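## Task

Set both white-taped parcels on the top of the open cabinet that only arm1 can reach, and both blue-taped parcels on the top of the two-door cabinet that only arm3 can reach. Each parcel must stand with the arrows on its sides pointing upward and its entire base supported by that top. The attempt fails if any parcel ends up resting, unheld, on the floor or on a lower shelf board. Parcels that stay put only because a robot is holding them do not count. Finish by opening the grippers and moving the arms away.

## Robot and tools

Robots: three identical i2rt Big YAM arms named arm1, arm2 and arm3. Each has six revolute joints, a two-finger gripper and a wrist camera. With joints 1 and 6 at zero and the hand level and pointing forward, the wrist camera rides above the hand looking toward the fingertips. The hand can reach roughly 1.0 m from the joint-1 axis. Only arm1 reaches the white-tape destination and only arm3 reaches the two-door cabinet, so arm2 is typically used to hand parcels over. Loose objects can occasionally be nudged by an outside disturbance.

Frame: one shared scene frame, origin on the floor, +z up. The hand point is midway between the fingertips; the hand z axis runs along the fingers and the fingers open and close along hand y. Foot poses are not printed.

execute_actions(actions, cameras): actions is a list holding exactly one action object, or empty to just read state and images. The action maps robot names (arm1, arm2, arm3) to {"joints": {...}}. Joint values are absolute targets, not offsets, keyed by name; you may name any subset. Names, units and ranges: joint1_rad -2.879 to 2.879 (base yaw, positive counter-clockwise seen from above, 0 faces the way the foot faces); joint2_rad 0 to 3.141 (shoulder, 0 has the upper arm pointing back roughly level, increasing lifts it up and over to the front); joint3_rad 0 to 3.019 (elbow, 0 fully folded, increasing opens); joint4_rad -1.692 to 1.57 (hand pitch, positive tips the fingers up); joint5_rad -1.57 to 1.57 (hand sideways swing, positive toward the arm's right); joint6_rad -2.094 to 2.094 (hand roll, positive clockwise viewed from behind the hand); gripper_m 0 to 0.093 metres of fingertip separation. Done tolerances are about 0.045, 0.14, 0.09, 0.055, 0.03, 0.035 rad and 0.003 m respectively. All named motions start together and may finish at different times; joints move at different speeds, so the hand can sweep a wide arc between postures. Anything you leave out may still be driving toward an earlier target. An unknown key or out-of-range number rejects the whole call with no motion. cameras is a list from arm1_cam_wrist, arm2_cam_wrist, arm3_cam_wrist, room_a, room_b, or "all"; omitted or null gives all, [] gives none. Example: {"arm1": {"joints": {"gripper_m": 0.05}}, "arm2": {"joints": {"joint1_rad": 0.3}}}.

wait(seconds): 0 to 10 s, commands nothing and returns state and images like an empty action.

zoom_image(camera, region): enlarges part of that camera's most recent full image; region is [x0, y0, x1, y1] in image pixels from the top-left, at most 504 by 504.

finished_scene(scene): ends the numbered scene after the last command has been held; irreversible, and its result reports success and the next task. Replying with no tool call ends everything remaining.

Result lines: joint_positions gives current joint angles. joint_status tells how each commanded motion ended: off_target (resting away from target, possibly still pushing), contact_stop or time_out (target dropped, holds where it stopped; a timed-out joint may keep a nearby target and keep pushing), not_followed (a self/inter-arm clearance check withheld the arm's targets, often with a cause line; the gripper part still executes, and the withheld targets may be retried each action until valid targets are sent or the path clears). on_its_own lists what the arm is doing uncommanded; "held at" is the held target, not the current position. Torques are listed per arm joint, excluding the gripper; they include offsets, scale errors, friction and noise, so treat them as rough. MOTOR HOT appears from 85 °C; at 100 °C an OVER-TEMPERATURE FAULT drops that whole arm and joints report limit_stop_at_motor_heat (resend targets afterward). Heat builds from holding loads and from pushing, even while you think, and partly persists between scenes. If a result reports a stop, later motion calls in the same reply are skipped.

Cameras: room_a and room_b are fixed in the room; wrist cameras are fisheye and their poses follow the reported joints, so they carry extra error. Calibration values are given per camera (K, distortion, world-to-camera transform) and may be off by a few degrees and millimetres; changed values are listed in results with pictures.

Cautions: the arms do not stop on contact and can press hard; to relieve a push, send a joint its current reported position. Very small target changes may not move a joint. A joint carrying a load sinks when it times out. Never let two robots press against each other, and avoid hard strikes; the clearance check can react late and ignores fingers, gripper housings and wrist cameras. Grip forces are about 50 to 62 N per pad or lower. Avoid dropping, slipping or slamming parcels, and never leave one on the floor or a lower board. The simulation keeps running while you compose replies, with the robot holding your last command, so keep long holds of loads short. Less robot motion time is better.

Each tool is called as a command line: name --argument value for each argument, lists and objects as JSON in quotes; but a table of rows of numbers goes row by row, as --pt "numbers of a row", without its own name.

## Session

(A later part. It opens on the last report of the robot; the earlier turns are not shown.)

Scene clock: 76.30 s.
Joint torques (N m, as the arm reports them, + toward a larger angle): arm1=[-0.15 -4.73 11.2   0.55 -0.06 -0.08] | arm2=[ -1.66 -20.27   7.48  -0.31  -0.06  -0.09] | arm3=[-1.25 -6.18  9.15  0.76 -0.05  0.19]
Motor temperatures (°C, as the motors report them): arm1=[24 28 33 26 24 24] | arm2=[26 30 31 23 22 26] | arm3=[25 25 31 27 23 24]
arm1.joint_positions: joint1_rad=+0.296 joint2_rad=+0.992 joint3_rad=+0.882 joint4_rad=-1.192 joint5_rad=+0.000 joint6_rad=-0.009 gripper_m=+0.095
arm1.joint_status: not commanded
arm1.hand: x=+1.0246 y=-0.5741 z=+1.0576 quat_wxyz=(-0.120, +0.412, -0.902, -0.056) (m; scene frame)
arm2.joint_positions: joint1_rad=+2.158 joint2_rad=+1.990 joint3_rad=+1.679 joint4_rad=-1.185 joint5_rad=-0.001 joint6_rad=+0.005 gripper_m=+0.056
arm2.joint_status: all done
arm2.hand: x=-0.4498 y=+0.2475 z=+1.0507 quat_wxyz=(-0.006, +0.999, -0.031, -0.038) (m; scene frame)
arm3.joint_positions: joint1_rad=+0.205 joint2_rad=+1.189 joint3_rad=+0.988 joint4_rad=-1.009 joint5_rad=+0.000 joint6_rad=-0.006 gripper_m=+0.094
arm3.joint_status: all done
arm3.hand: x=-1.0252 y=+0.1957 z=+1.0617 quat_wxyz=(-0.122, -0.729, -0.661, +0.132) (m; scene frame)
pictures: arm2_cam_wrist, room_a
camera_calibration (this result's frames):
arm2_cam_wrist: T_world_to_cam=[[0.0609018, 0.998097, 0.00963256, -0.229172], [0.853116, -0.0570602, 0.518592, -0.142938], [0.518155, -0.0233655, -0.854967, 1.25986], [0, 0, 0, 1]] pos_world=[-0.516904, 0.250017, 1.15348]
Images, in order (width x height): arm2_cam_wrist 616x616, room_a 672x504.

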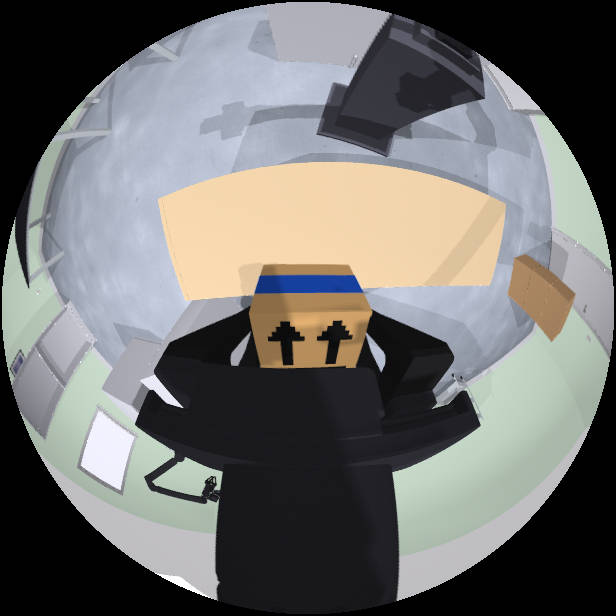

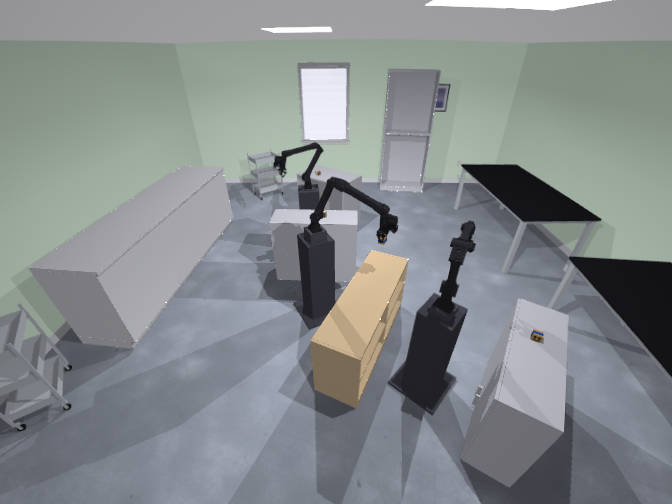

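execute_actions --actions '[{"arm2":{"joints":{"joint2_rad":2.29,"joint3_rad":1.63,"joint4_rad":-0.89,"joint6_rad":-2.05}},"arm1":{"joints":{"joint1_rad":1.80,"joint2_rad":2.07,"joint3_rad":1.78,"joint4_rad":-1.235,"joint6_rad":0.43}}}]' --cameras '["arm1_cam_wrist","arm2_cam_wrist","room_a"]'

Scene clock: 85.27 s.
Joint torques (N m, as the arm reports them, + toward a larger angle): arm1=[ -1.47 -21.51  12.61   0.09   0.01  -0.09] | arm2=[ -1.56 -25.5    6.86   0.61  -0.12  -0.17] | arm3=[-1.27 -6.26  9.17  0.74 -0.05  0.19]
Motor temperatures (°C, as the motors report them): arm1=[24 28 33 26 24 24] | arm2=[26 30 31 23 22 26] | arm3=[25 25 31 27 23 24]
arm1.joint_positions: joint1_rad=+1.805 joint2_rad=+2.089 joint3_rad=+1.735 joint4_rad=-1.228 joint5_rad=-0.002 joint6_rad=+0.420 gripper_m=+0.095
arm1.joint_status: all done
arm1.hand: x=+0.3727 y=-0.3701 z=+0.9032 quat_wxyz=(+0.003, +0.824, -0.566, +0.003) (m; scene frame)
arm2.joint_positions: joint1_rad=+2.158 joint2_rad=+2.317 joint3_rad=+1.612 joint4_rad=-0.907 joint5_rad=-0.001 joint6_rad=-2.042 gripper_m=+0.056
arm2.joint_status: all done
arm2.hand: x=-0.4400 y=+0.2494 z=+0.8333 quat_wxyz=(+0.014, +0.547, +0.837, +0.014) (m; scene frame)
arm3.joint_positions: joint1_rad=+0.205 joint2_rad=+1.189 joint3_rad=+0.988 joint4_rad=-1.009 joint5_rad=+0.000 joint6_rad=-0.006 gripper_m=+0.094
arm3.joint_status: not commanded
arm3.hand: x=-1.0252 y=+0.1957 z=+1.0617 quat_wxyz=(-0.122, -0.729, -0.661, +0.132) (m; scene frame)
pictures: arm1_cam_wrist, arm2_cam_wrist, room_a
camera_calibration (this result's frames):
arm1_cam_wrist: T_world_to_cam=[[0.933847, 0.357469, -0.0120441, -0.200838], [0.293597, -0.746888, 0.596623, -0.919523], [0.204279, -0.560691, -0.802431, 0.56536], [0, 0, 0, 1]] pos_world=[0.34203, -0.297995, 0.999852]
arm2_cam_wrist: T_world_to_cam=[[-0.914418, -0.402958, -0.0382811, -0.269304], [-0.349846, 0.739223, 0.575463, -0.813724], [-0.203589, 0.539606, -0.816932, 0.579237], [0, 0, 0, 1]] pos_world=[-0.413008, 0.180446, 0.931155]
Images, in order (width x height): arm1_cam_wrist 616x616, arm2_cam_wrist 616x616, room_a 672x504.

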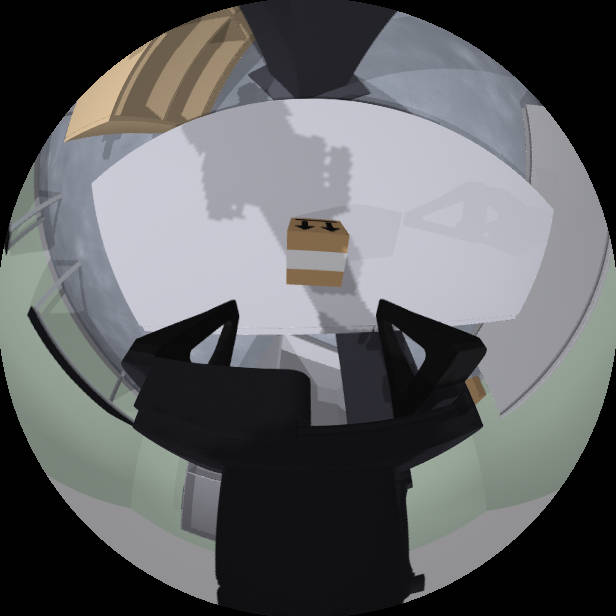

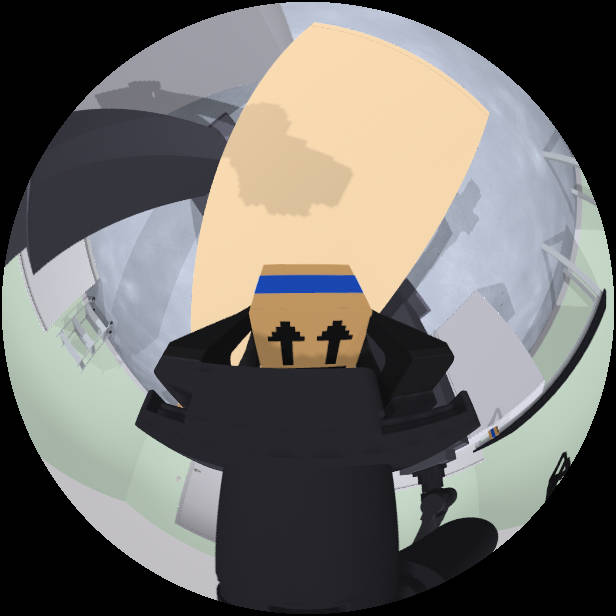

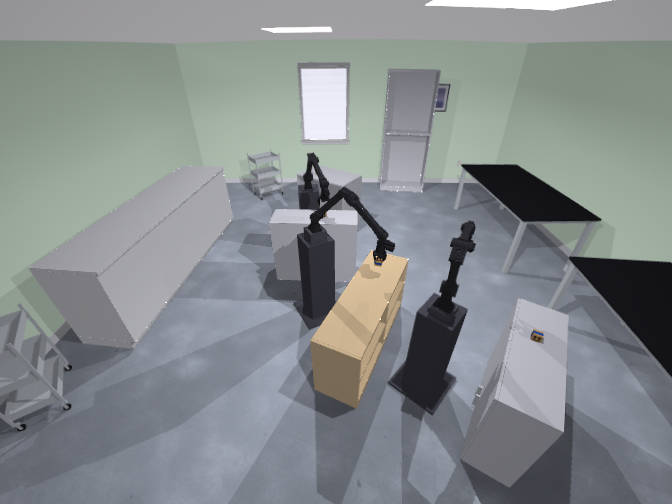

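execute_actions --actions '[{"arm2":{"joints":{"joint2_rad":2.455,"joint3_rad":1.54,"joint4_rad":-0.62}},"arm1":{"joints":{"joint1_rad":1.785,"joint2_rad":2.16,"joint3_rad":1.74,"joint4_rad":-1.14,"joint6_rad":0.49}}}]' --cameras '[]'

execute_actions --actions '[{"arm1":{"joints":{"joint2_rad":2.23,"joint3_rad":1.705,"joint4_rad":-1.035}}}]' --cameras '["arm1_cam_wrist","arm2_cam_wrist"]'

Scene clock: 91.07 s.
Joint torques (N m, as the arm reports them, + toward a larger angle): arm1=[ -1.11 -19.95   8.78   0.85   0.03  -0.04] | arm2=[ -1.91 -22.43   4.62   0.81  -0.12  -0.11] | arm3=[-1.36 -6.16  9.16  0.72 -0.06  0.18]
Motor temperatures (°C, as the motors report them): arm1=[24 29 34 26 24 24] | arm2=[26 30 31 23 22 26] | arm3=[25 25 31 27 23 24]
arm1.joint_positions: joint1_rad=+1.793 joint2_rad=+2.154 joint3_rad=+1.735 joint4_rad=-1.150 joint5_rad=-0.002 joint6_rad=+0.479 gripper_m=+0.095
arm1.joint_status: all done
arm1.hand: x=+0.3692 y=-0.3561 z=+0.8635 quat_wxyz=(+0.002, +0.803, -0.595, -0.003) (m; scene frame)
arm2.joint_positions: joint1_rad=+2.158 joint2_rad=+2.462 joint3_rad=+1.532 joint4_rad=-0.636 joint5_rad=-0.001 joint6_rad=-2.043 gripper_m=+0.056
arm2.joint_status: all done
arm2.hand: x=-0.4186 y=+0.2494 z=+0.7270 quat_wxyz=(-0.005, +0.546, +0.838, +0.003) (m; scene frame)
arm3.joint_positions: joint1_rad=+0.205 joint2_rad=+1.189 joint3_rad=+0.988 joint4_rad=-1.009 joint5_rad=+0.000 joint6_rad=-0.006 gripper_m=+0.094
arm3.joint_status: not commanded
arm3.hand: x=-1.0252 y=+0.1957 z=+1.0617 quat_wxyz=(-0.122, -0.729, -0.661, +0.132) (m; scene frame)
pictures: none
No camera images: the call's "cameras" was empty. Leave "cameras" out to get every camera's image.

Scene clock: 92.03 s.
Joint torques (N m, as the arm reports them, + toward a larger angle): arm1=[ -1.03 -20.2    8.6    0.78   0.01  -0.05] | arm2=[ -1.8  -22.82   5.06   0.77  -0.12  -0.12] | arm3=[-1.31 -6.15  9.16  0.74 -0.05  0.18]
Motor temperatures (°C, as the motors report them): arm1=[24 29 33 26 24 24] | arm2=[26 30 31 23 22 26] | arm3=[25 25 31 27 23 24]
arm1.joint_positions: joint1_rad=+1.793 joint2_rad=+2.227 joint3_rad=+1.696 joint4_rad=-1.046 joint5_rad=-0.002 joint6_rad=+0.479 gripper_m=+0.095
arm1.joint_status: all done
arm1.hand: x=+0.3701 y=-0.3572 z=+0.8052 quat_wxyz=(+0.002, +0.803, -0.595, +0.000) (m; scene frame)
arm2.joint_positions: joint1_rad=+2.158 joint2_rad=+2.462 joint3_rad=+1.532 joint4_rad=-0.636 joint5_rad=-0.001 joint6_rad=-2.043 gripper_m=+0.056
arm2.joint_status: not commanded
arm2.hand: x=-0.4186 y=+0.2494 z=+0.7270 quat_wxyz=(-0.005, +0.546, +0.838, +0.003) (m; scene frame)
arm3.joint_positions: joint1_rad=+0.205 joint2_rad=+1.189 joint3_rad=+0.988 joint4_rad=-1.009 joint5_rad=+0.000 joint6_rad=-0.006 gripper_m=+0.094
arm3.joint_status: not commanded
arm3.hand: x=-1.0252 y=+0.1957 z=+1.0617 quat_wxyz=(-0.122, -0.729, -0.661, +0.132) (m; scene frame)
pictures: arm1_cam_wrist, arm2_cam_wrist
camera_calibration (this result's frames):
arm1_cam_wrist: T_world_to_cam=[[0.957029, 0.289666, -0.0137517, -0.235588], [0.240967, -0.76796, 0.593441, -0.83617], [0.161339, -0.571254, -0.80476, 0.508459], [0, 0, 0, 1]] pos_world=[0.34492, -0.283443, 0.902165]
arm2_cam_wrist: T_world_to_cam=[[-0.914728, -0.404068, 0.0014496, -0.282637], [-0.324762, 0.737319, 0.59236, -0.746426], [-0.240423, 0.541377, -0.805672, 0.472741], [0, 0, 0, 1]] pos_world=[-0.387288, 0.180218, 0.823437]
Images, in order (width x height): arm1_cam_wrist 616x616, arm2_cam_wrist 616x616.

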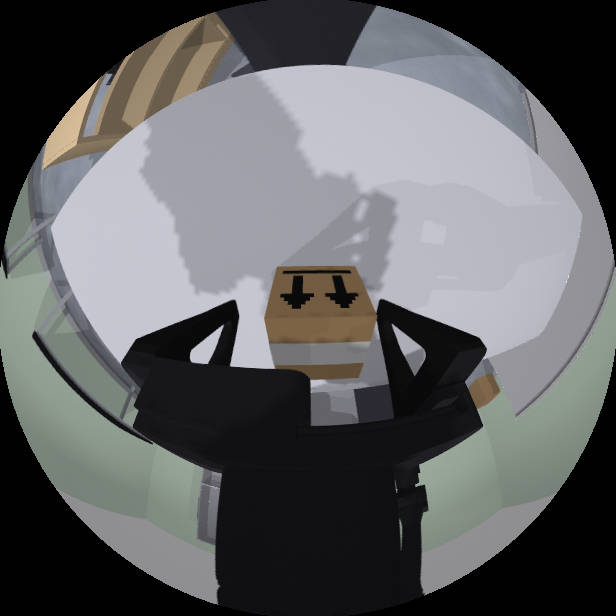

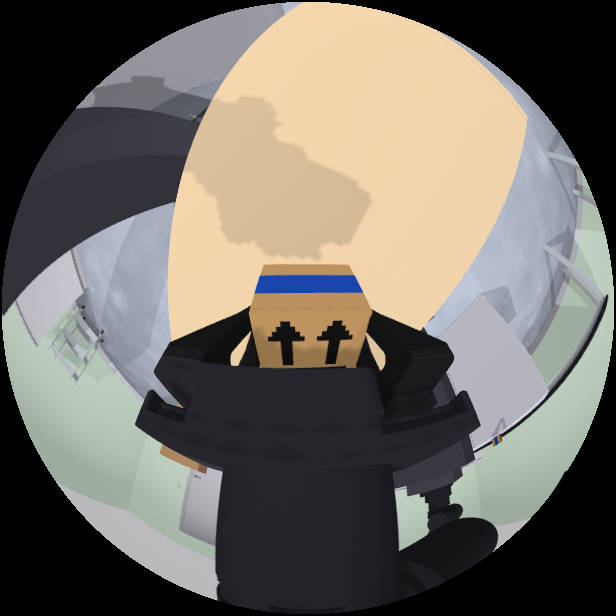

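execute_actions --actions '[{"arm1":{"joints":{"gripper_m":0.03}},"arm2":{"joints":{"joint2_rad":2.55,"joint3_rad":1.57,"joint4_rad":-0.575}}}]'

Scene clock: 101.83 s.
Joint torques (N m, as the arm reports them, + toward a larger angle): arm1=[ -1.53 -20.31   8.64   0.75   0.05  -0.08] | arm2=[ -1.67 -20.76   5.72   0.59  -0.11  -0.09] | arm3=[-1.35 -6.16  9.15  0.72 -0.05  0.19]
Motor temperatures (°C, as the motors report them): arm1=[24 30 33 26 24 24] | arm2=[26 30 30 23 22 26] | arm3=[25 25 31 27 23 24]
arm1.joint_positions: joint1_rad=+1.793 joint2_rad=+2.227 joint3_rad=+1.696 joint4_rad=-1.045 joint5_rad=-0.001 joint6_rad=+0.480 gripper_m=+0.053
arm1.joint_status: gripper_m off_target (ended at +0.053, target +0.030)
arm1.hand: x=+0.3701 y=-0.3571 z=+0.8052 quat_wxyz=(+0.002, +0.803, -0.596, +0.000) (m; scene frame)
arm2.joint_positions: joint1_rad=+2.158 joint2_rad=+2.537 joint3_rad=+1.545 joint4_rad=-0.589 joint5_rad=-0.001 joint6_rad=-2.043 gripper_m=+0.056
arm2.joint_status: all done
arm2.hand: x=-0.4089 y=+0.2493 z=+0.6879 quat_wxyz=(+0.001, +0.546, +0.838, +0.006) (m; scene frame)
arm3.joint_positions: joint1_rad=+0.205 joint2_rad=+1.189 joint3_rad=+0.988 joint4_rad=-1.009 joint5_rad=+0.000 joint6_rad=-0.006 gripper_m=+0.094
arm3.joint_status: not commanded
arm3.hand: x=-1.0252 y=+0.1957 z=+1.0617 quat_wxyz=(-0.122, -0.729, -0.661, +0.132) (m; scene frame)
pictures: arm1_cam_wrist, arm2_cam_wrist, arm3_cam_wrist, room_a, room_b
camera_calibration (this result's frames):
arm1_cam_wrist: T_world_to_cam=[[0.95725, 0.288943, -0.0135876, -0.236075], [0.240375, -0.768463, 0.59303, -0.835708], [0.16091, -0.570944, -0.805065, 0.509042], [0, 0, 0, 1]] pos_world=[0.344957, -0.283363, 0.902204]
arm2_cam_wrist: T_world_to_cam=[[-0.914721, -0.403923, -0.0114547, -0.264885], [-0.333175, 0.73786, 0.58699, -0.719921], [-0.228647, 0.540749, -0.809513, 0.451281], [0, 0, 0, 1]] pos_world=[-0.378971, 0.180178, 0.78487]
arm3_cam_wrist: T_world_to_cam=[[-0.995696, 0.0921759, 0.00960945, -1.05097], [0.0913395, 0.95851, 0.270029, -0.381425], [0.0156794, 0.269744, -0.962804, 1.10871], [0, 0, 0, 1]] pos_world=[-1.02899, 0.163407, 1.18056]
Images, in order (width x height): arm1_cam_wrist 616x616, arm2_cam_wrist 616x616, arm3_cam_wrist 616x616, room_a 672x504, room_b 672x504.

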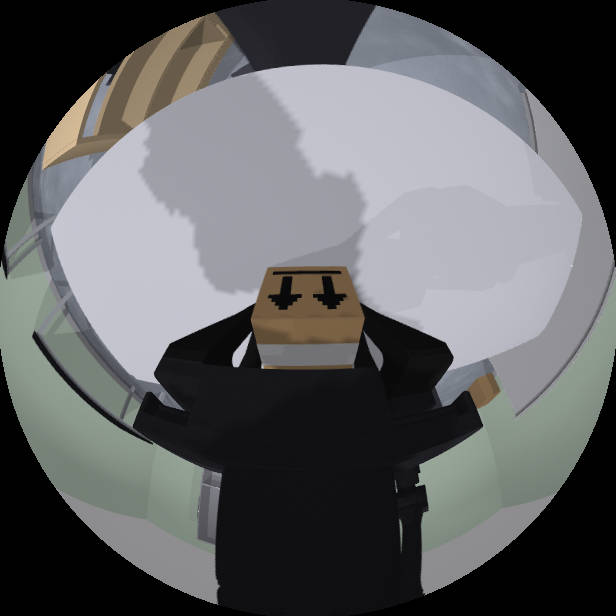

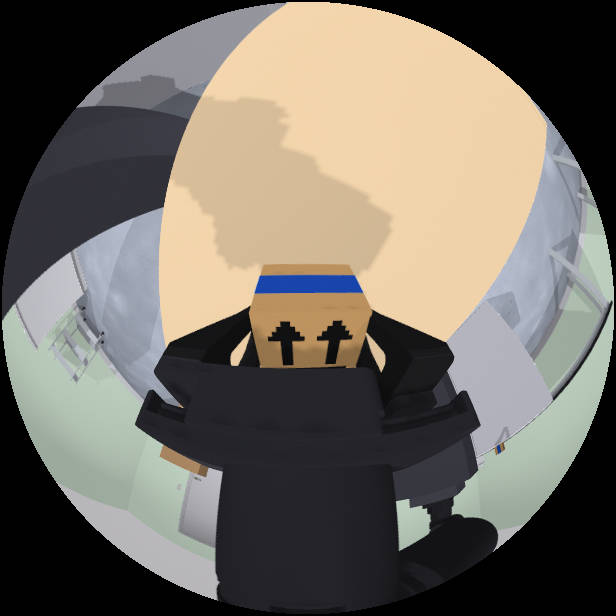

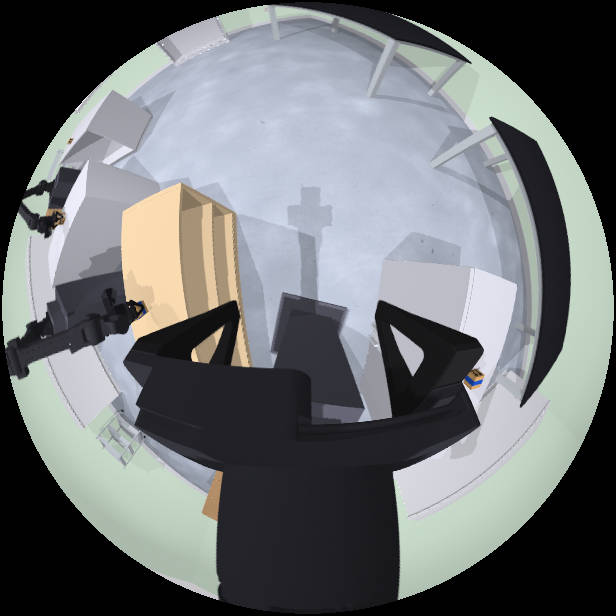

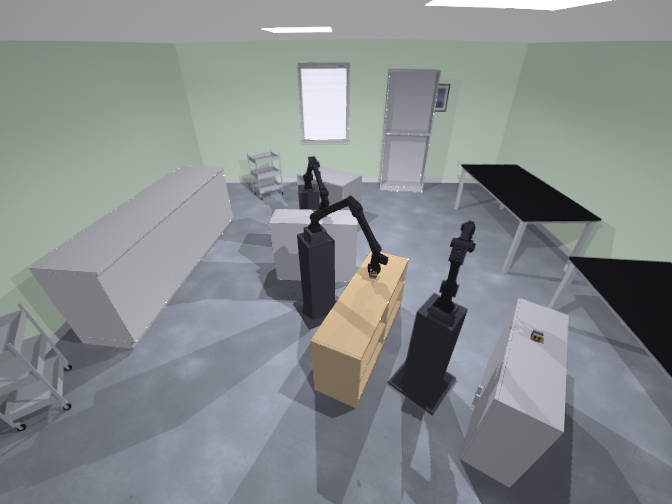

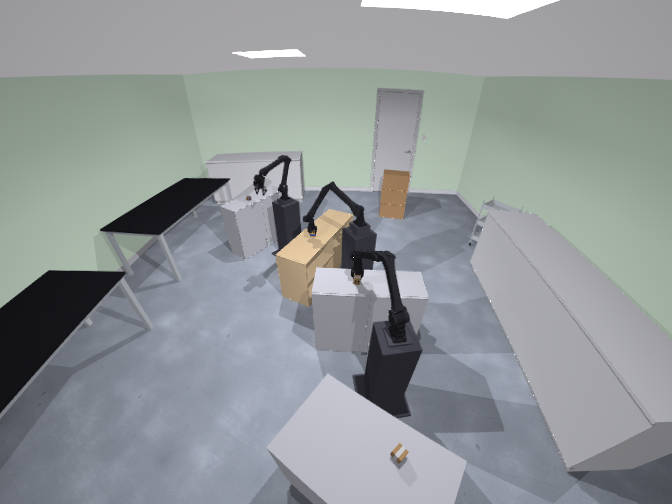

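zoom_image --camera "room_a" --region '[500,300,580,370]'

execute_actions --actions '[{"arm1":{"joints":{"joint2_rad":1.85}},"arm2":{"joints":{"joint2_rad":2.575}}}]' --cameras '[]'

execute_actions --actions '[{"arm1":{"joints":{"joint1_rad":-2.25,"joint6_rad":0,"joint4_rad":-1.4}},"arm2":{"joints":{"gripper_m":0.093}}}]' --cameras '["arm1_cam_wrist","room_b"]'

Region (500, 300, 580, 370) of room_a's 672x504 image, scaled by 6.300, with more detail than that image has; it fills the top 441 rows of this view, and the rest is white.

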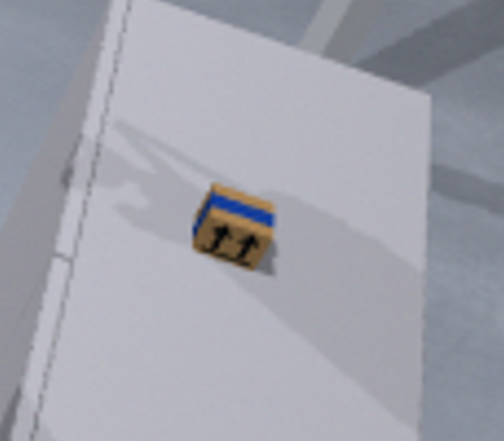

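Scene clock: 106.17 s.
Joint torques (N m, as the arm reports them, + toward a larger angle): arm1=[ -1.32 -17.29  11.09   1.44  -0.02  -0.07] | arm2=[ -1.55 -19.39   5.64   0.68  -0.11  -0.1 ] | arm3=[-1.25 -6.22  9.15  0.73 -0.05  0.18]
Motor temperatures (°C, as the motors report them): arm1=[24 30 32 26 24 24] | arm2=[26 30 30 23 22 26] | arm3=[25 25 31 27 23 24]
arm1.joint_positions: joint1_rad=+1.793 joint2_rad=+1.845 joint3_rad=+1.688 joint4_rad=-1.044 joint5_rad=-0.001 joint6_rad=+0.480 gripper_m=+0.053
arm1.joint_status: all done
arm1.hand: x=+0.3564 y=-0.3422 z=+1.0436 quat_wxyz=(-0.027, +0.789, -0.585, -0.184) (m; scene frame)
arm2.joint_positions: joint1_rad=+2.158 joint2_rad=+2.546 joint3_rad=+1.545 joint4_rad=-0.589 joint5_rad=-0.001 joint6_rad=-2.043 gripper_m=+0.056
arm2.joint_status: all done
arm2.hand: x=-0.4052 y=+0.2491 z=+0.6829 quat_wxyz=(+0.005, +0.546, +0.838, +0.009) (m; scene frame)
arm3.joint_positions: joint1_rad=+0.205 joint2_rad=+1.189 joint3_rad=+0.988 joint4_rad=-1.009 joint5_rad=+0.000 joint6_rad=-0.006 gripper_m=+0.094
arm3.joint_status: not commanded
arm3.hand: x=-1.0252 y=+0.1957 z=+1.0617 quat_wxyz=(-0.122, -0.729, -0.661, +0.132) (m; scene frame)
pictures: none
No camera images: the call's "cameras" was empty. Leave "cameras" out to get every camera's image.

Scene clock: 109.30 s.
Joint torques (N m, as the arm reports them, + toward a larger angle): arm1=[  0.49 -17.07  10.41   0.11  -0.1   -0.27] | arm2=[ -2.04 -19.42   5.57   0.66  -0.14  -0.11] | arm3=[-1.41 -6.14  9.15  0.75 -0.06  0.18]
Motor temperatures (°C, as the motors report them): arm1=[24 30 33 26 24 24] | arm2=[26 30 30 23 22 26] | arm3=[25 25 31 27 23 24]
arm1.joint_positions: joint1_rad=-2.259 joint2_rad=+1.849 joint3_rad=+1.688 joint4_rad=-1.391 joint5_rad=+0.001 joint6_rad=+0.010 gripper_m=+0.053
arm1.joint_status: all done
arm1.hand: x=+0.7368 y=-1.3787 z=+1.0212 quat_wxyz=(-0.004, -0.757, -0.654, +0.009) (m; scene frame)
arm2.joint_positions: joint1_rad=+2.158 joint2_rad=+2.546 joint3_rad=+1.545 joint4_rad=-0.589 joint5_rad=-0.001 joint6_rad=-2.043 gripper_m=+0.093
arm2.joint_status: all done
arm2.hand: x=-0.4052 y=+0.2491 z=+0.6829 quat_wxyz=(+0.005, +0.546, +0.838, +0.009) (m; scene frame)
arm3.joint_positions: joint1_rad=+0.205 joint2_rad=+1.189 joint3_rad=+0.988 joint4_rad=-1.009 joint5_rad=+0.000 joint6_rad=-0.006 gripper_m=+0.094
arm3.joint_status: not commanded
arm3.hand: x=-1.0252 y=+0.1957 z=+1.0617 quat_wxyz=(-0.122, -0.729, -0.661, +0.132) (m; scene frame)
pictures: arm1_cam_wrist, room_b
camera_calibration (this result's frames):
arm1_cam_wrist: T_world_to_cam=[[-0.989245, 0.146199, -0.00455558, 0.939157], [0.116905, 0.808982, 0.576091, 0.446157], [0.0879094, 0.569362, -0.817373, 1.67913], [0, 0, 0, 1]] pos_world=[0.729287, -1.45427, 1.11973]
Images, in order (width x height): arm1_cam_wrist 616x616, room_b 672x504.

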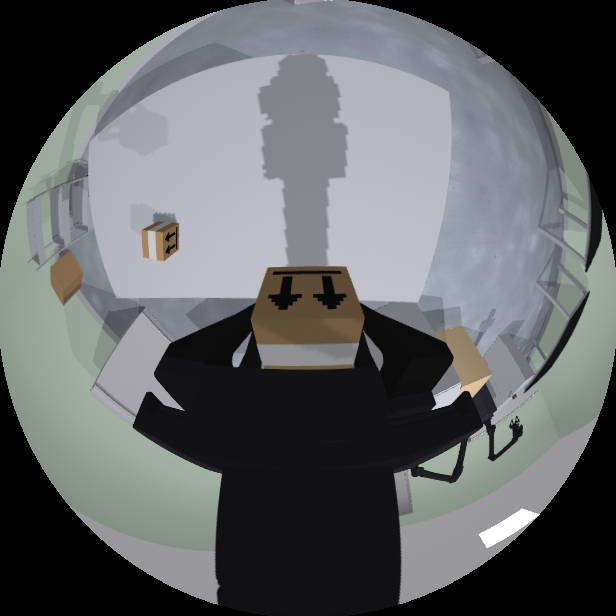

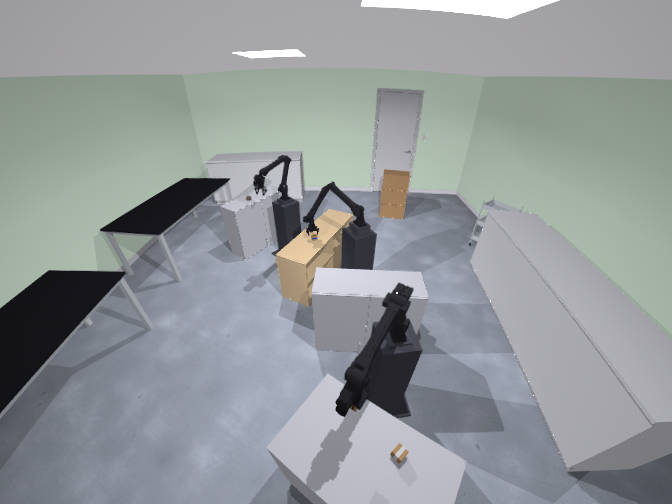

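execute_actions --actions '[{"arm1":{"joints":{"joint2_rad":2.33,"joint3_rad":2.26,"joint4_rad":-1.42}},"arm2":{"joints":{"joint2_rad":2.0}}}]' --cameras '[]'

execute_actions --actions '[{"arm1":{"joints":{"joint2_rad":2.42,"joint4_rad":-1.39}},"arm2":{"joints":{"joint1_rad":0.5,"joint2_rad":1.0,"joint3_rad":1.0,"joint4_rad":-1.2,"joint6_rad":0}},"arm3":{"joints":{"joint1_rad":1.326,"joint6_rad":0.617,"joint4_rad":-1.3}}}]' --cameras '["arm1_cam_wrist","room_b"]'

execute_actions --actions '[{"arm3":{"joints":{"joint2_rad":2.417,"joint3_rad":2.045,"joint4_rad":-1.244}}}]' --cameras '["arm3_cam_wrist"]'

Scene clock: 118.17 s.
Joint torques (N m, as the arm reports them, + toward a larger angle): arm1=[  0.14 -25.45  13.11   0.26  -0.11  -0.28] | arm2=[ -1.49 -19.95   8.16   1.61  -0.12  -0.07] | arm3=[-1.39 -6.23  9.17  0.74 -0.05  0.18]
Motor temperatures (°C, as the motors report them): arm1=[24 30 33 26 24 24] | arm2=[26 30 30 23 22 26] | arm3=[25 25 31 27 23 24]
arm1.joint_positions: joint1_rad=-2.259 joint2_rad=+2.355 joint3_rad=+2.213 joint4_rad=-1.419 joint5_rad=+0.001 joint6_rad=+0.010 gripper_m=+0.053
arm1.joint_status: all done
arm1.hand: x=+0.7166 y=-1.5225 z=+0.9035 quat_wxyz=(-0.001, -0.757, -0.654, +0.006) (m; scene frame)
arm2.joint_positions: joint1_rad=+2.158 joint2_rad=+1.981 joint3_rad=+1.566 joint4_rad=-0.585 joint5_rad=-0.001 joint6_rad=-2.043 gripper_m=+0.093
arm2.joint_status: all done
arm2.hand: x=-0.5471 y=+0.2530 z=+1.0538 quat_wxyz=(-0.247, +0.522, +0.805, -0.137) (m; scene frame)
arm3.joint_positions: joint1_rad=+0.205 joint2_rad=+1.189 joint3_rad=+0.988 joint4_rad=-1.009 joint5_rad=+0.000 joint6_rad=-0.006 gripper_m=+0.094
arm3.joint_status: not commanded
arm3.hand: x=-1.0252 y=+0.1957 z=+1.0617 quat_wxyz=(-0.122, -0.729, -0.661, +0.132) (m; scene frame)
pictures: none
No camera images: the call's "cameras" was empty. Leave "cameras" out to get every camera's image.

Scene clock: 120.53 s.
Joint torques (N m, as the arm reports them, + toward a larger angle): arm1=[  0.37 -23.3   12.77   0.76  -0.11  -0.26] | arm2=[-0.65 -6.15  7.83  0.08 -0.18  0.09] | arm3=[-0.62 -5.54  8.79 -0.35  0.04  0.19]
Motor temperatures (°C, as the motors report them): arm1=[24 30 33 26 24 24] | arm2=[26 30 30 23 22 26] | arm3=[25 25 31 27 23 24]
arm1.joint_positions: joint1_rad=-2.259 joint2_rad=+2.417 joint3_rad=+2.217 joint4_rad=-1.400 joint5_rad=+0.001 joint6_rad=+0.010 gripper_m=+0.053
arm1.joint_status: all done
arm1.hand: x=+0.7164 y=-1.5218 z=+0.8609 quat_wxyz=(+0.012, -0.757, -0.654, -0.009) (m; scene frame)
arm2.joint_positions: joint1_rad=+0.504 joint2_rad=+1.007 joint3_rad=+1.007 joint4_rad=-1.181 joint5_rad=+0.002 joint6_rad=-0.008 gripper_m=+0.093
arm2.joint_status: all done
arm2.hand: x=+0.2196 y=+0.5588 z=+1.2261 quat_wxyz=(-0.151, +0.645, -0.738, -0.131) (m; scene frame)
arm3.joint_positions: joint1_rad=+1.320 joint2_rad=+1.189 joint3_rad=+0.988 joint4_rad=-1.288 joint5_rad=+0.000 joint6_rad=+0.609 gripper_m=+0.094
arm3.joint_status: all done
arm3.hand: x=-0.6966 y=+0.4188 z=+1.0485 quat_wxyz=(-0.044, -0.551, -0.834, -0.002) (m; scene frame)
pictures: arm1_cam_wrist, room_b
camera_calibration (this result's frames):
arm1_cam_wrist: T_world_to_cam=[[-0.989179, 0.146656, -0.00400364, 0.939373], [0.113207, 0.78036, 0.614998, 0.582141], [0.0933175, 0.60789, -0.788519, 1.66131], [0, 0, 0, 1]] pos_world=[0.708276, -1.60194, 0.955722]
Images, in order (width x height): arm1_cam_wrist 616x616, room_b 672x504.

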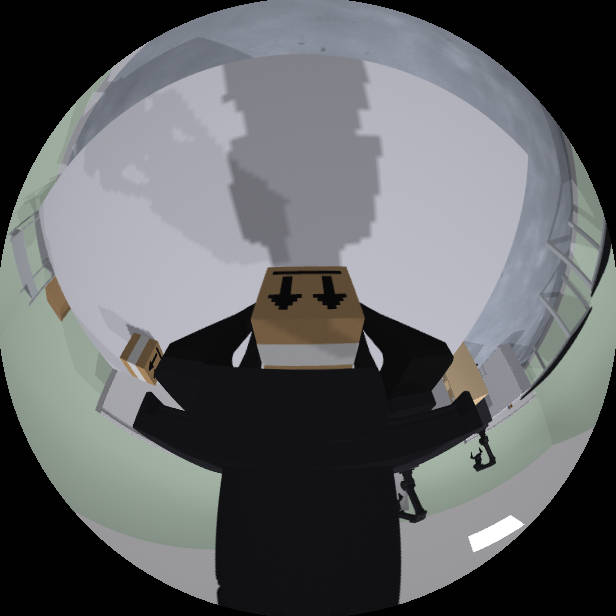

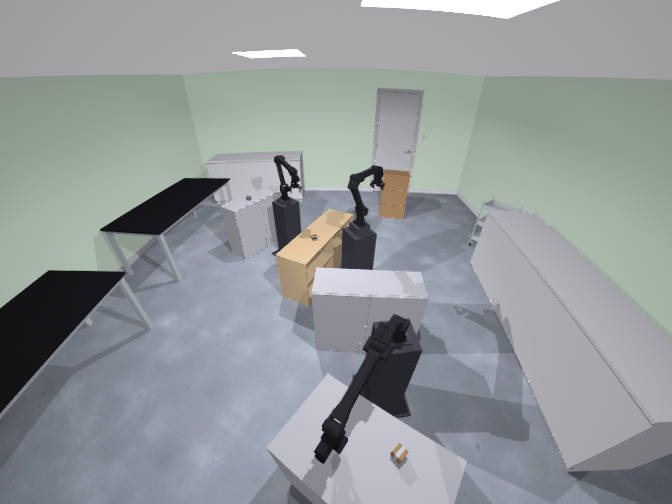

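Scene clock: 122.43 s.
Joint torques (N m, as the arm reports them, + toward a larger angle): arm1=[  0.07 -23.12  12.67   0.75  -0.11  -0.29] | arm2=[-1.09 -6.59  7.86 -0.08 -0.14  0.04] | arm3=[ -0.56 -21.67  10.22  -0.24   0.04   0.2 ]
Motor temperatures (°C, as the motors report them): arm1=[24 30 34 26 24 24] | arm2=[26 30 31 23 22 26] | arm3=[25 26 32 27 23 24]
arm1.joint_positions: joint1_rad=-2.259 joint2_rad=+2.417 joint3_rad=+2.217 joint4_rad=-1.400 joint5_rad=+0.001 joint6_rad=+0.010 gripper_m=+0.053
arm1.joint_status: not commanded
arm1.hand: x=+0.7164 y=-1.5218 z=+0.8609 quat_wxyz=(+0.012, -0.757, -0.654, -0.009) (m; scene frame)
arm2.joint_positions: joint1_rad=+0.504 joint2_rad=+1.007 joint3_rad=+1.007 joint4_rad=-1.181 joint5_rad=+0.002 joint6_rad=-0.008 gripper_m=+0.093
arm2.joint_status: not commanded
arm2.hand: x=+0.2196 y=+0.5588 z=+1.2261 quat_wxyz=(-0.151, +0.645, -0.738, -0.131) (m; scene frame)
arm3.joint_positions: joint1_rad=+1.320 joint2_rad=+2.421 joint3_rad=+1.999 joint4_rad=-1.246 joint5_rad=+0.000 joint6_rad=+0.610 gripper_m=+0.094
arm3.joint_status: all done
arm3.hand: x=-0.4087 y=+0.2395 z=+0.7928 quat_wxyz=(+0.046, -0.551, -0.833, +0.000) (m; scene frame)
pictures: arm3_cam_wrist
camera_calibration (this result's frames):
arm3_cam_wrist: T_world_to_cam=[[-0.913643, -0.401962, 0.0606847, -0.327136], [-0.268734, 0.709219, 0.651759, -0.797187], [-0.305021, 0.579168, -0.755994, 0.459177], [0, 0, 0, 1]] pos_world=[-0.373058, 0.167943, 0.886562]
Images, in order (width x height): arm3_cam_wrist 616x616.

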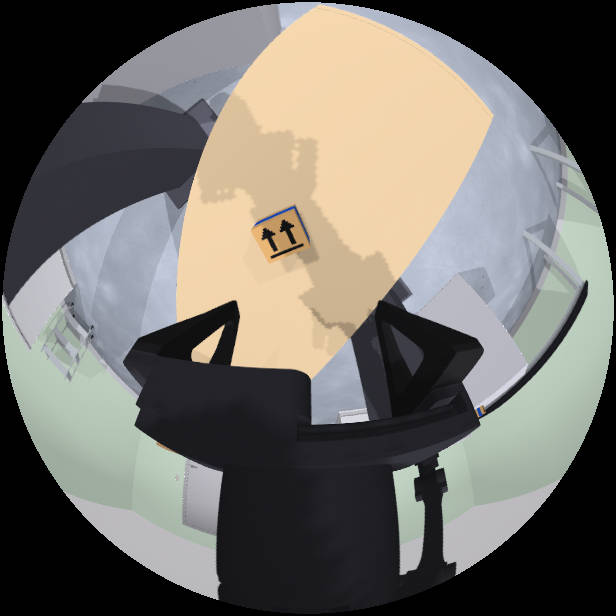

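execute_actions --actions '[{"arm1":{"joints":{"joint2_rad":2.49,"joint4_rad":-1.31}},"arm3":{"joints":{"joint1_rad":1.335,"joint2_rad":2.66,"joint3_rad":2.39,"joint4_rad":-1.42,"joint6_rad":0.3}}}]' --cameras '["arm3_cam_wrist","arm1_cam_wrist"]'

Scene clock: 127.27 s.
Joint torques (N m, as the arm reports them, + toward a larger angle): arm1=[  0.13 -22.59  11.87   0.74  -0.07  -0.27] | arm2=[-0.64 -6.02  7.75  0.07 -0.18  0.07] | arm3=[  0.01 -22.6   10.51  -0.71   0.01   0.07]
Motor temperatures (°C, as the motors report them): arm1=[24 31 34 26 24 24] | arm2=[26 29 31 23 22 26] | arm3=[25 26 32 27 23 24]
arm1.joint_positions: joint1_rad=-2.258 joint2_rad=+2.471 joint3_rad=+2.226 joint4_rad=-1.318 joint5_rad=+0.001 joint6_rad=+0.010 gripper_m=+0.053
arm1.joint_status: all done
arm1.hand: x=+0.7145 y=-1.5372 z=+0.8264 quat_wxyz=(+0.000, -0.757, -0.654, +0.005) (m; scene frame)
arm2.joint_positions: joint1_rad=+0.504 joint2_rad=+1.007 joint3_rad=+1.007 joint4_rad=-1.181 joint5_rad=+0.002 joint6_rad=-0.008 gripper_m=+0.093
arm2.joint_status: not commanded
arm2.hand: x=+0.2196 y=+0.5588 z=+1.2261 quat_wxyz=(-0.151, +0.645, -0.738, -0.131) (m; scene frame)
arm3.joint_positions: joint1_rad=+1.320 joint2_rad=+2.655 joint3_rad=+2.343 joint4_rad=-1.410 joint5_rad=+0.000 joint6_rad=+0.308 gripper_m=+0.094
arm3.joint_status: all done
arm3.hand: x=-0.3754 y=+0.2188 z=+0.7520 quat_wxyz=(+0.072, -0.419, -0.905, -0.010) (m; scene frame)
pictures: arm1_cam_wrist, arm3_cam_wrist
camera_calibration (this result's frames):
arm1_cam_wrist: T_world_to_cam=[[-0.989284, 0.145926, -0.00481319, 0.9392], [0.115554, 0.802685, 0.585102, 0.673057], [0.0892448, 0.578276, -0.810946, 1.61956], [0, 0, 0, 1]] pos_world=[0.706823, -1.61386, 0.924088]
arm3_cam_wrist: T_world_to_cam=[[-0.752441, -0.656641, 0.051528, -0.179465], [-0.442784, 0.562195, 0.698484, -0.815362], [-0.487622, 0.502752, -0.713768, 0.366929], [0, 0, 0, 1]] pos_world=[-0.317144, 0.156074, 0.840667]
Images, in order (width x height): arm1_cam_wrist 616x616, arm3_cam_wrist 616x616.

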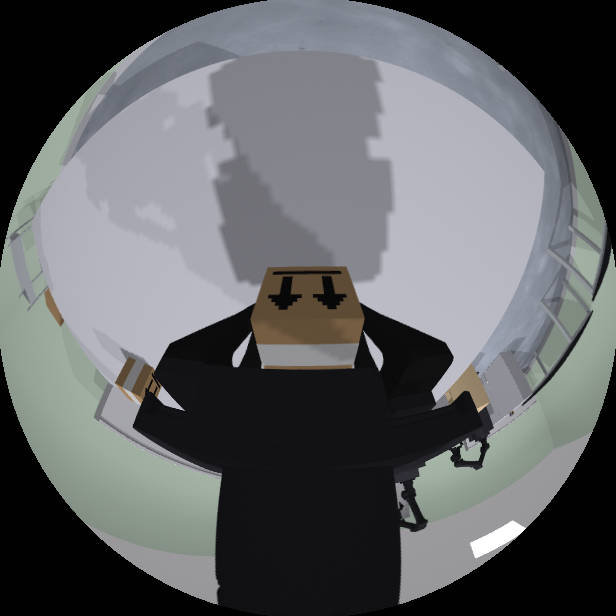

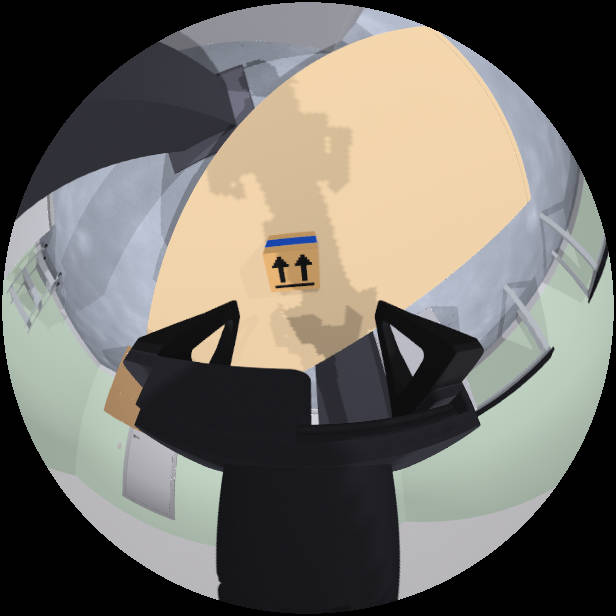

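execute_actions --actions '[{"arm1":{"joints":{"joint2_rad":2.55,"joint4_rad":-1.25}},"arm3":{"joints":{"joint1_rad":1.36,"joint2_rad":2.66,"joint3_rad":2.21,"joint4_rad":-1.30,"joint6_rad":0.25}}}]' --cameras '["arm3_cam_wrist","arm1_cam_wrist"]'

Scene clock: 133.53 s.
Joint torques (N m, as the arm reports them, + toward a larger angle): arm1=[  0.15 -17.8   11.4    1.81  -0.11  -0.26] | arm2=[-0.96 -5.99  7.98  0.1  -0.16  0.04] | arm3=[ -0.66 -22.1    6.87  -0.04   0.     0.07]
Motor temperatures (°C, as the motors report them): arm1=[24 31 34 26 24 24] | arm2=[26 29 31 23 22 26] | arm3=[25 27 32 27 23 24]
arm1.joint_positions: joint1_rad=-2.258 joint2_rad=+2.475 joint3_rad=+2.232 joint4_rad=-1.285 joint5_rad=+0.001 joint6_rad=+0.010 gripper_m=+0.053
arm1.joint_status: all done
arm1.hand: x=+0.7132 y=-1.5466 z=+0.8256 quat_wxyz=(-0.011, -0.756, -0.654, +0.017) (m; scene frame)
arm2.joint_positions: joint1_rad=+0.504 joint2_rad=+1.007 joint3_rad=+1.007 joint4_rad=-1.181 joint5_rad=+0.002 joint6_rad=-0.008 gripper_m=+0.093
arm2.joint_status: not commanded
arm2.hand: x=+0.2196 y=+0.5588 z=+1.2261 quat_wxyz=(-0.151, +0.645, -0.738, -0.131) (m; scene frame)
arm3.joint_positions: joint1_rad=+1.355 joint2_rad=+2.649 joint3_rad=+2.212 joint4_rad=-1.311 joint5_rad=+0.000 joint6_rad=+0.258 gripper_m=+0.094
arm3.joint_status: all done
arm3.hand: x=-0.3833 y=+0.2524 z=+0.7109 quat_wxyz=(+0.084, -0.379, -0.921, -0.012) (m; scene frame)
pictures: arm1_cam_wrist, arm3_cam_wrist
camera_calibration (this result's frames):
arm1_cam_wrist: T_world_to_cam=[[-0.989333, 0.145577, -0.00519394, 0.939108], [0.11805, 0.822133, 0.556921, 0.732714], [0.0853451, 0.550367, -0.830549, 1.60023], [0, 0, 0, 1]] pos_world=[0.706023, -1.61981, 0.92588]
arm3_cam_wrist: T_world_to_cam=[[-0.692846, -0.719296, 0.0507741, -0.122035], [-0.475903, 0.509031, 0.71722, -0.821608], [-0.541739, 0.47276, -0.694995, 0.290293], [0, 0, 0, 1]] pos_world=[-0.318294, 0.193206, 0.797222]
Images, in order (width x height): arm1_cam_wrist 616x616, arm3_cam_wrist 616x616.

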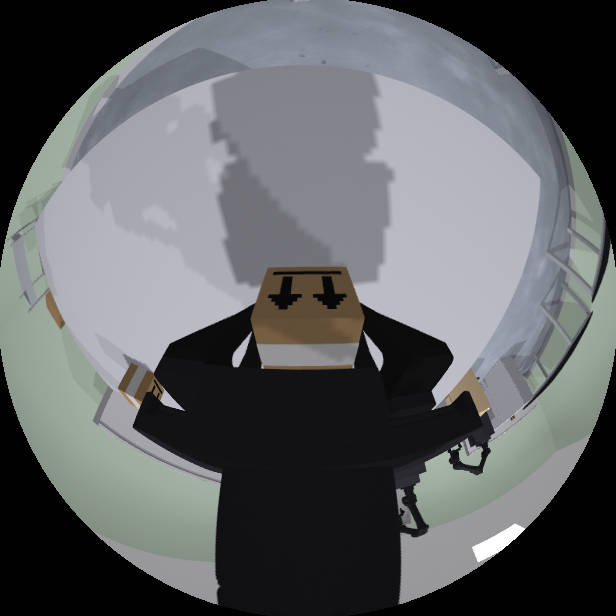

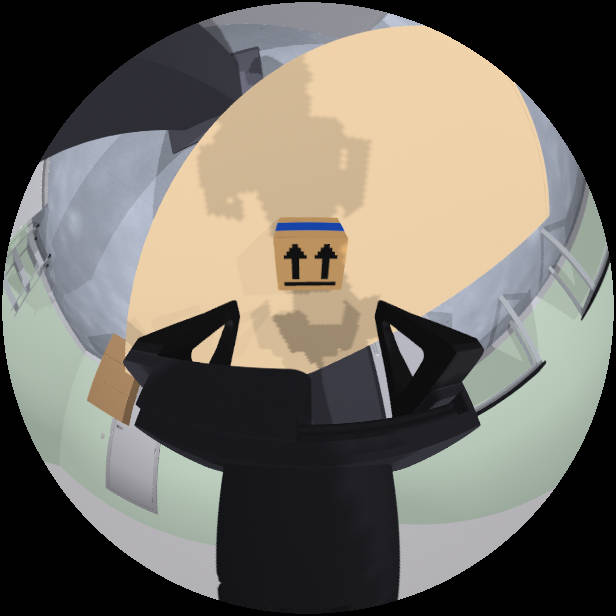

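Centered. Arm1 in contact.

execute_actions --actions '[{"arm1":{"joints":{"joint2_rad":2.48,"joint4_rad":-1.31,"gripper_m":0.093}},"arm3":{"joints":{"joint2_rad":2.77,"joint3_rad":2.28,"joint4_rad":-1.236}}}]' --cameras '["arm3_cam_wrist"]'

Scene clock: 137.17 s.
Joint torques (N m, as the arm reports them, + toward a larger angle): arm1=[  0.   -23.59  11.29   0.17  -0.07  -0.27] | arm2=[-0.93 -6.12  7.85  0.   -0.18  0.04] | arm3=[ -0.64 -22.36   8.82  -0.14   0.     0.08]
Motor temperatures (°C, as the motors report them): arm1=[24 31 34 26 24 24] | arm2=[26 29 31 23 22 26] | arm3=[25 27 32 27 23 24]
arm1.joint_positions: joint1_rad=-2.258 joint2_rad=+2.477 joint3_rad=+2.232 joint4_rad=-1.302 joint5_rad=+0.001 joint6_rad=+0.010 gripper_m=+0.093
arm1.joint_status: all done
arm1.hand: x=+0.7137 y=-1.5426 z=+0.8249 quat_wxyz=(-0.006, -0.757, -0.654, +0.011) (m; scene frame)
arm2.joint_positions: joint1_rad=+0.504 joint2_rad=+1.007 joint3_rad=+1.007 joint4_rad=-1.181 joint5_rad=+0.002 joint6_rad=-0.008 gripper_m=+0.093
arm2.joint_status: not commanded
arm2.hand: x=+0.2196 y=+0.5588 z=+1.2261 quat_wxyz=(-0.151, +0.645, -0.738, -0.131) (m; scene frame)
arm3.joint_positions: joint1_rad=+1.355 joint2_rad=+2.763 joint3_rad=+2.246 joint4_rad=-1.246 joint5_rad=+0.000 joint6_rad=+0.258 gripper_m=+0.094
arm3.joint_status: all done
arm3.hand: x=-0.3884 y=+0.2555 z=+0.6422 quat_wxyz=(+0.092, -0.379, -0.921, -0.013) (m; scene frame)
pictures: arm3_cam_wrist
camera_calibration (this result's frames):
arm3_cam_wrist: T_world_to_cam=[[-0.692167, -0.719695, 0.0542569, -0.121716], [-0.466851, 0.503787, 0.726807, -0.777603], [-0.550413, 0.477742, -0.684695, 0.227103], [0, 0, 0, 1]] pos_world=[-0.322272, 0.195651, 0.727268]
Images, in order (width x height): arm3_cam_wrist 616x616.

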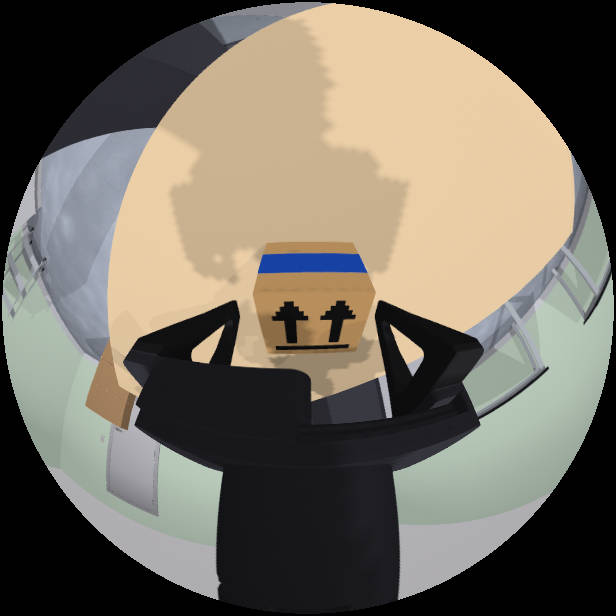

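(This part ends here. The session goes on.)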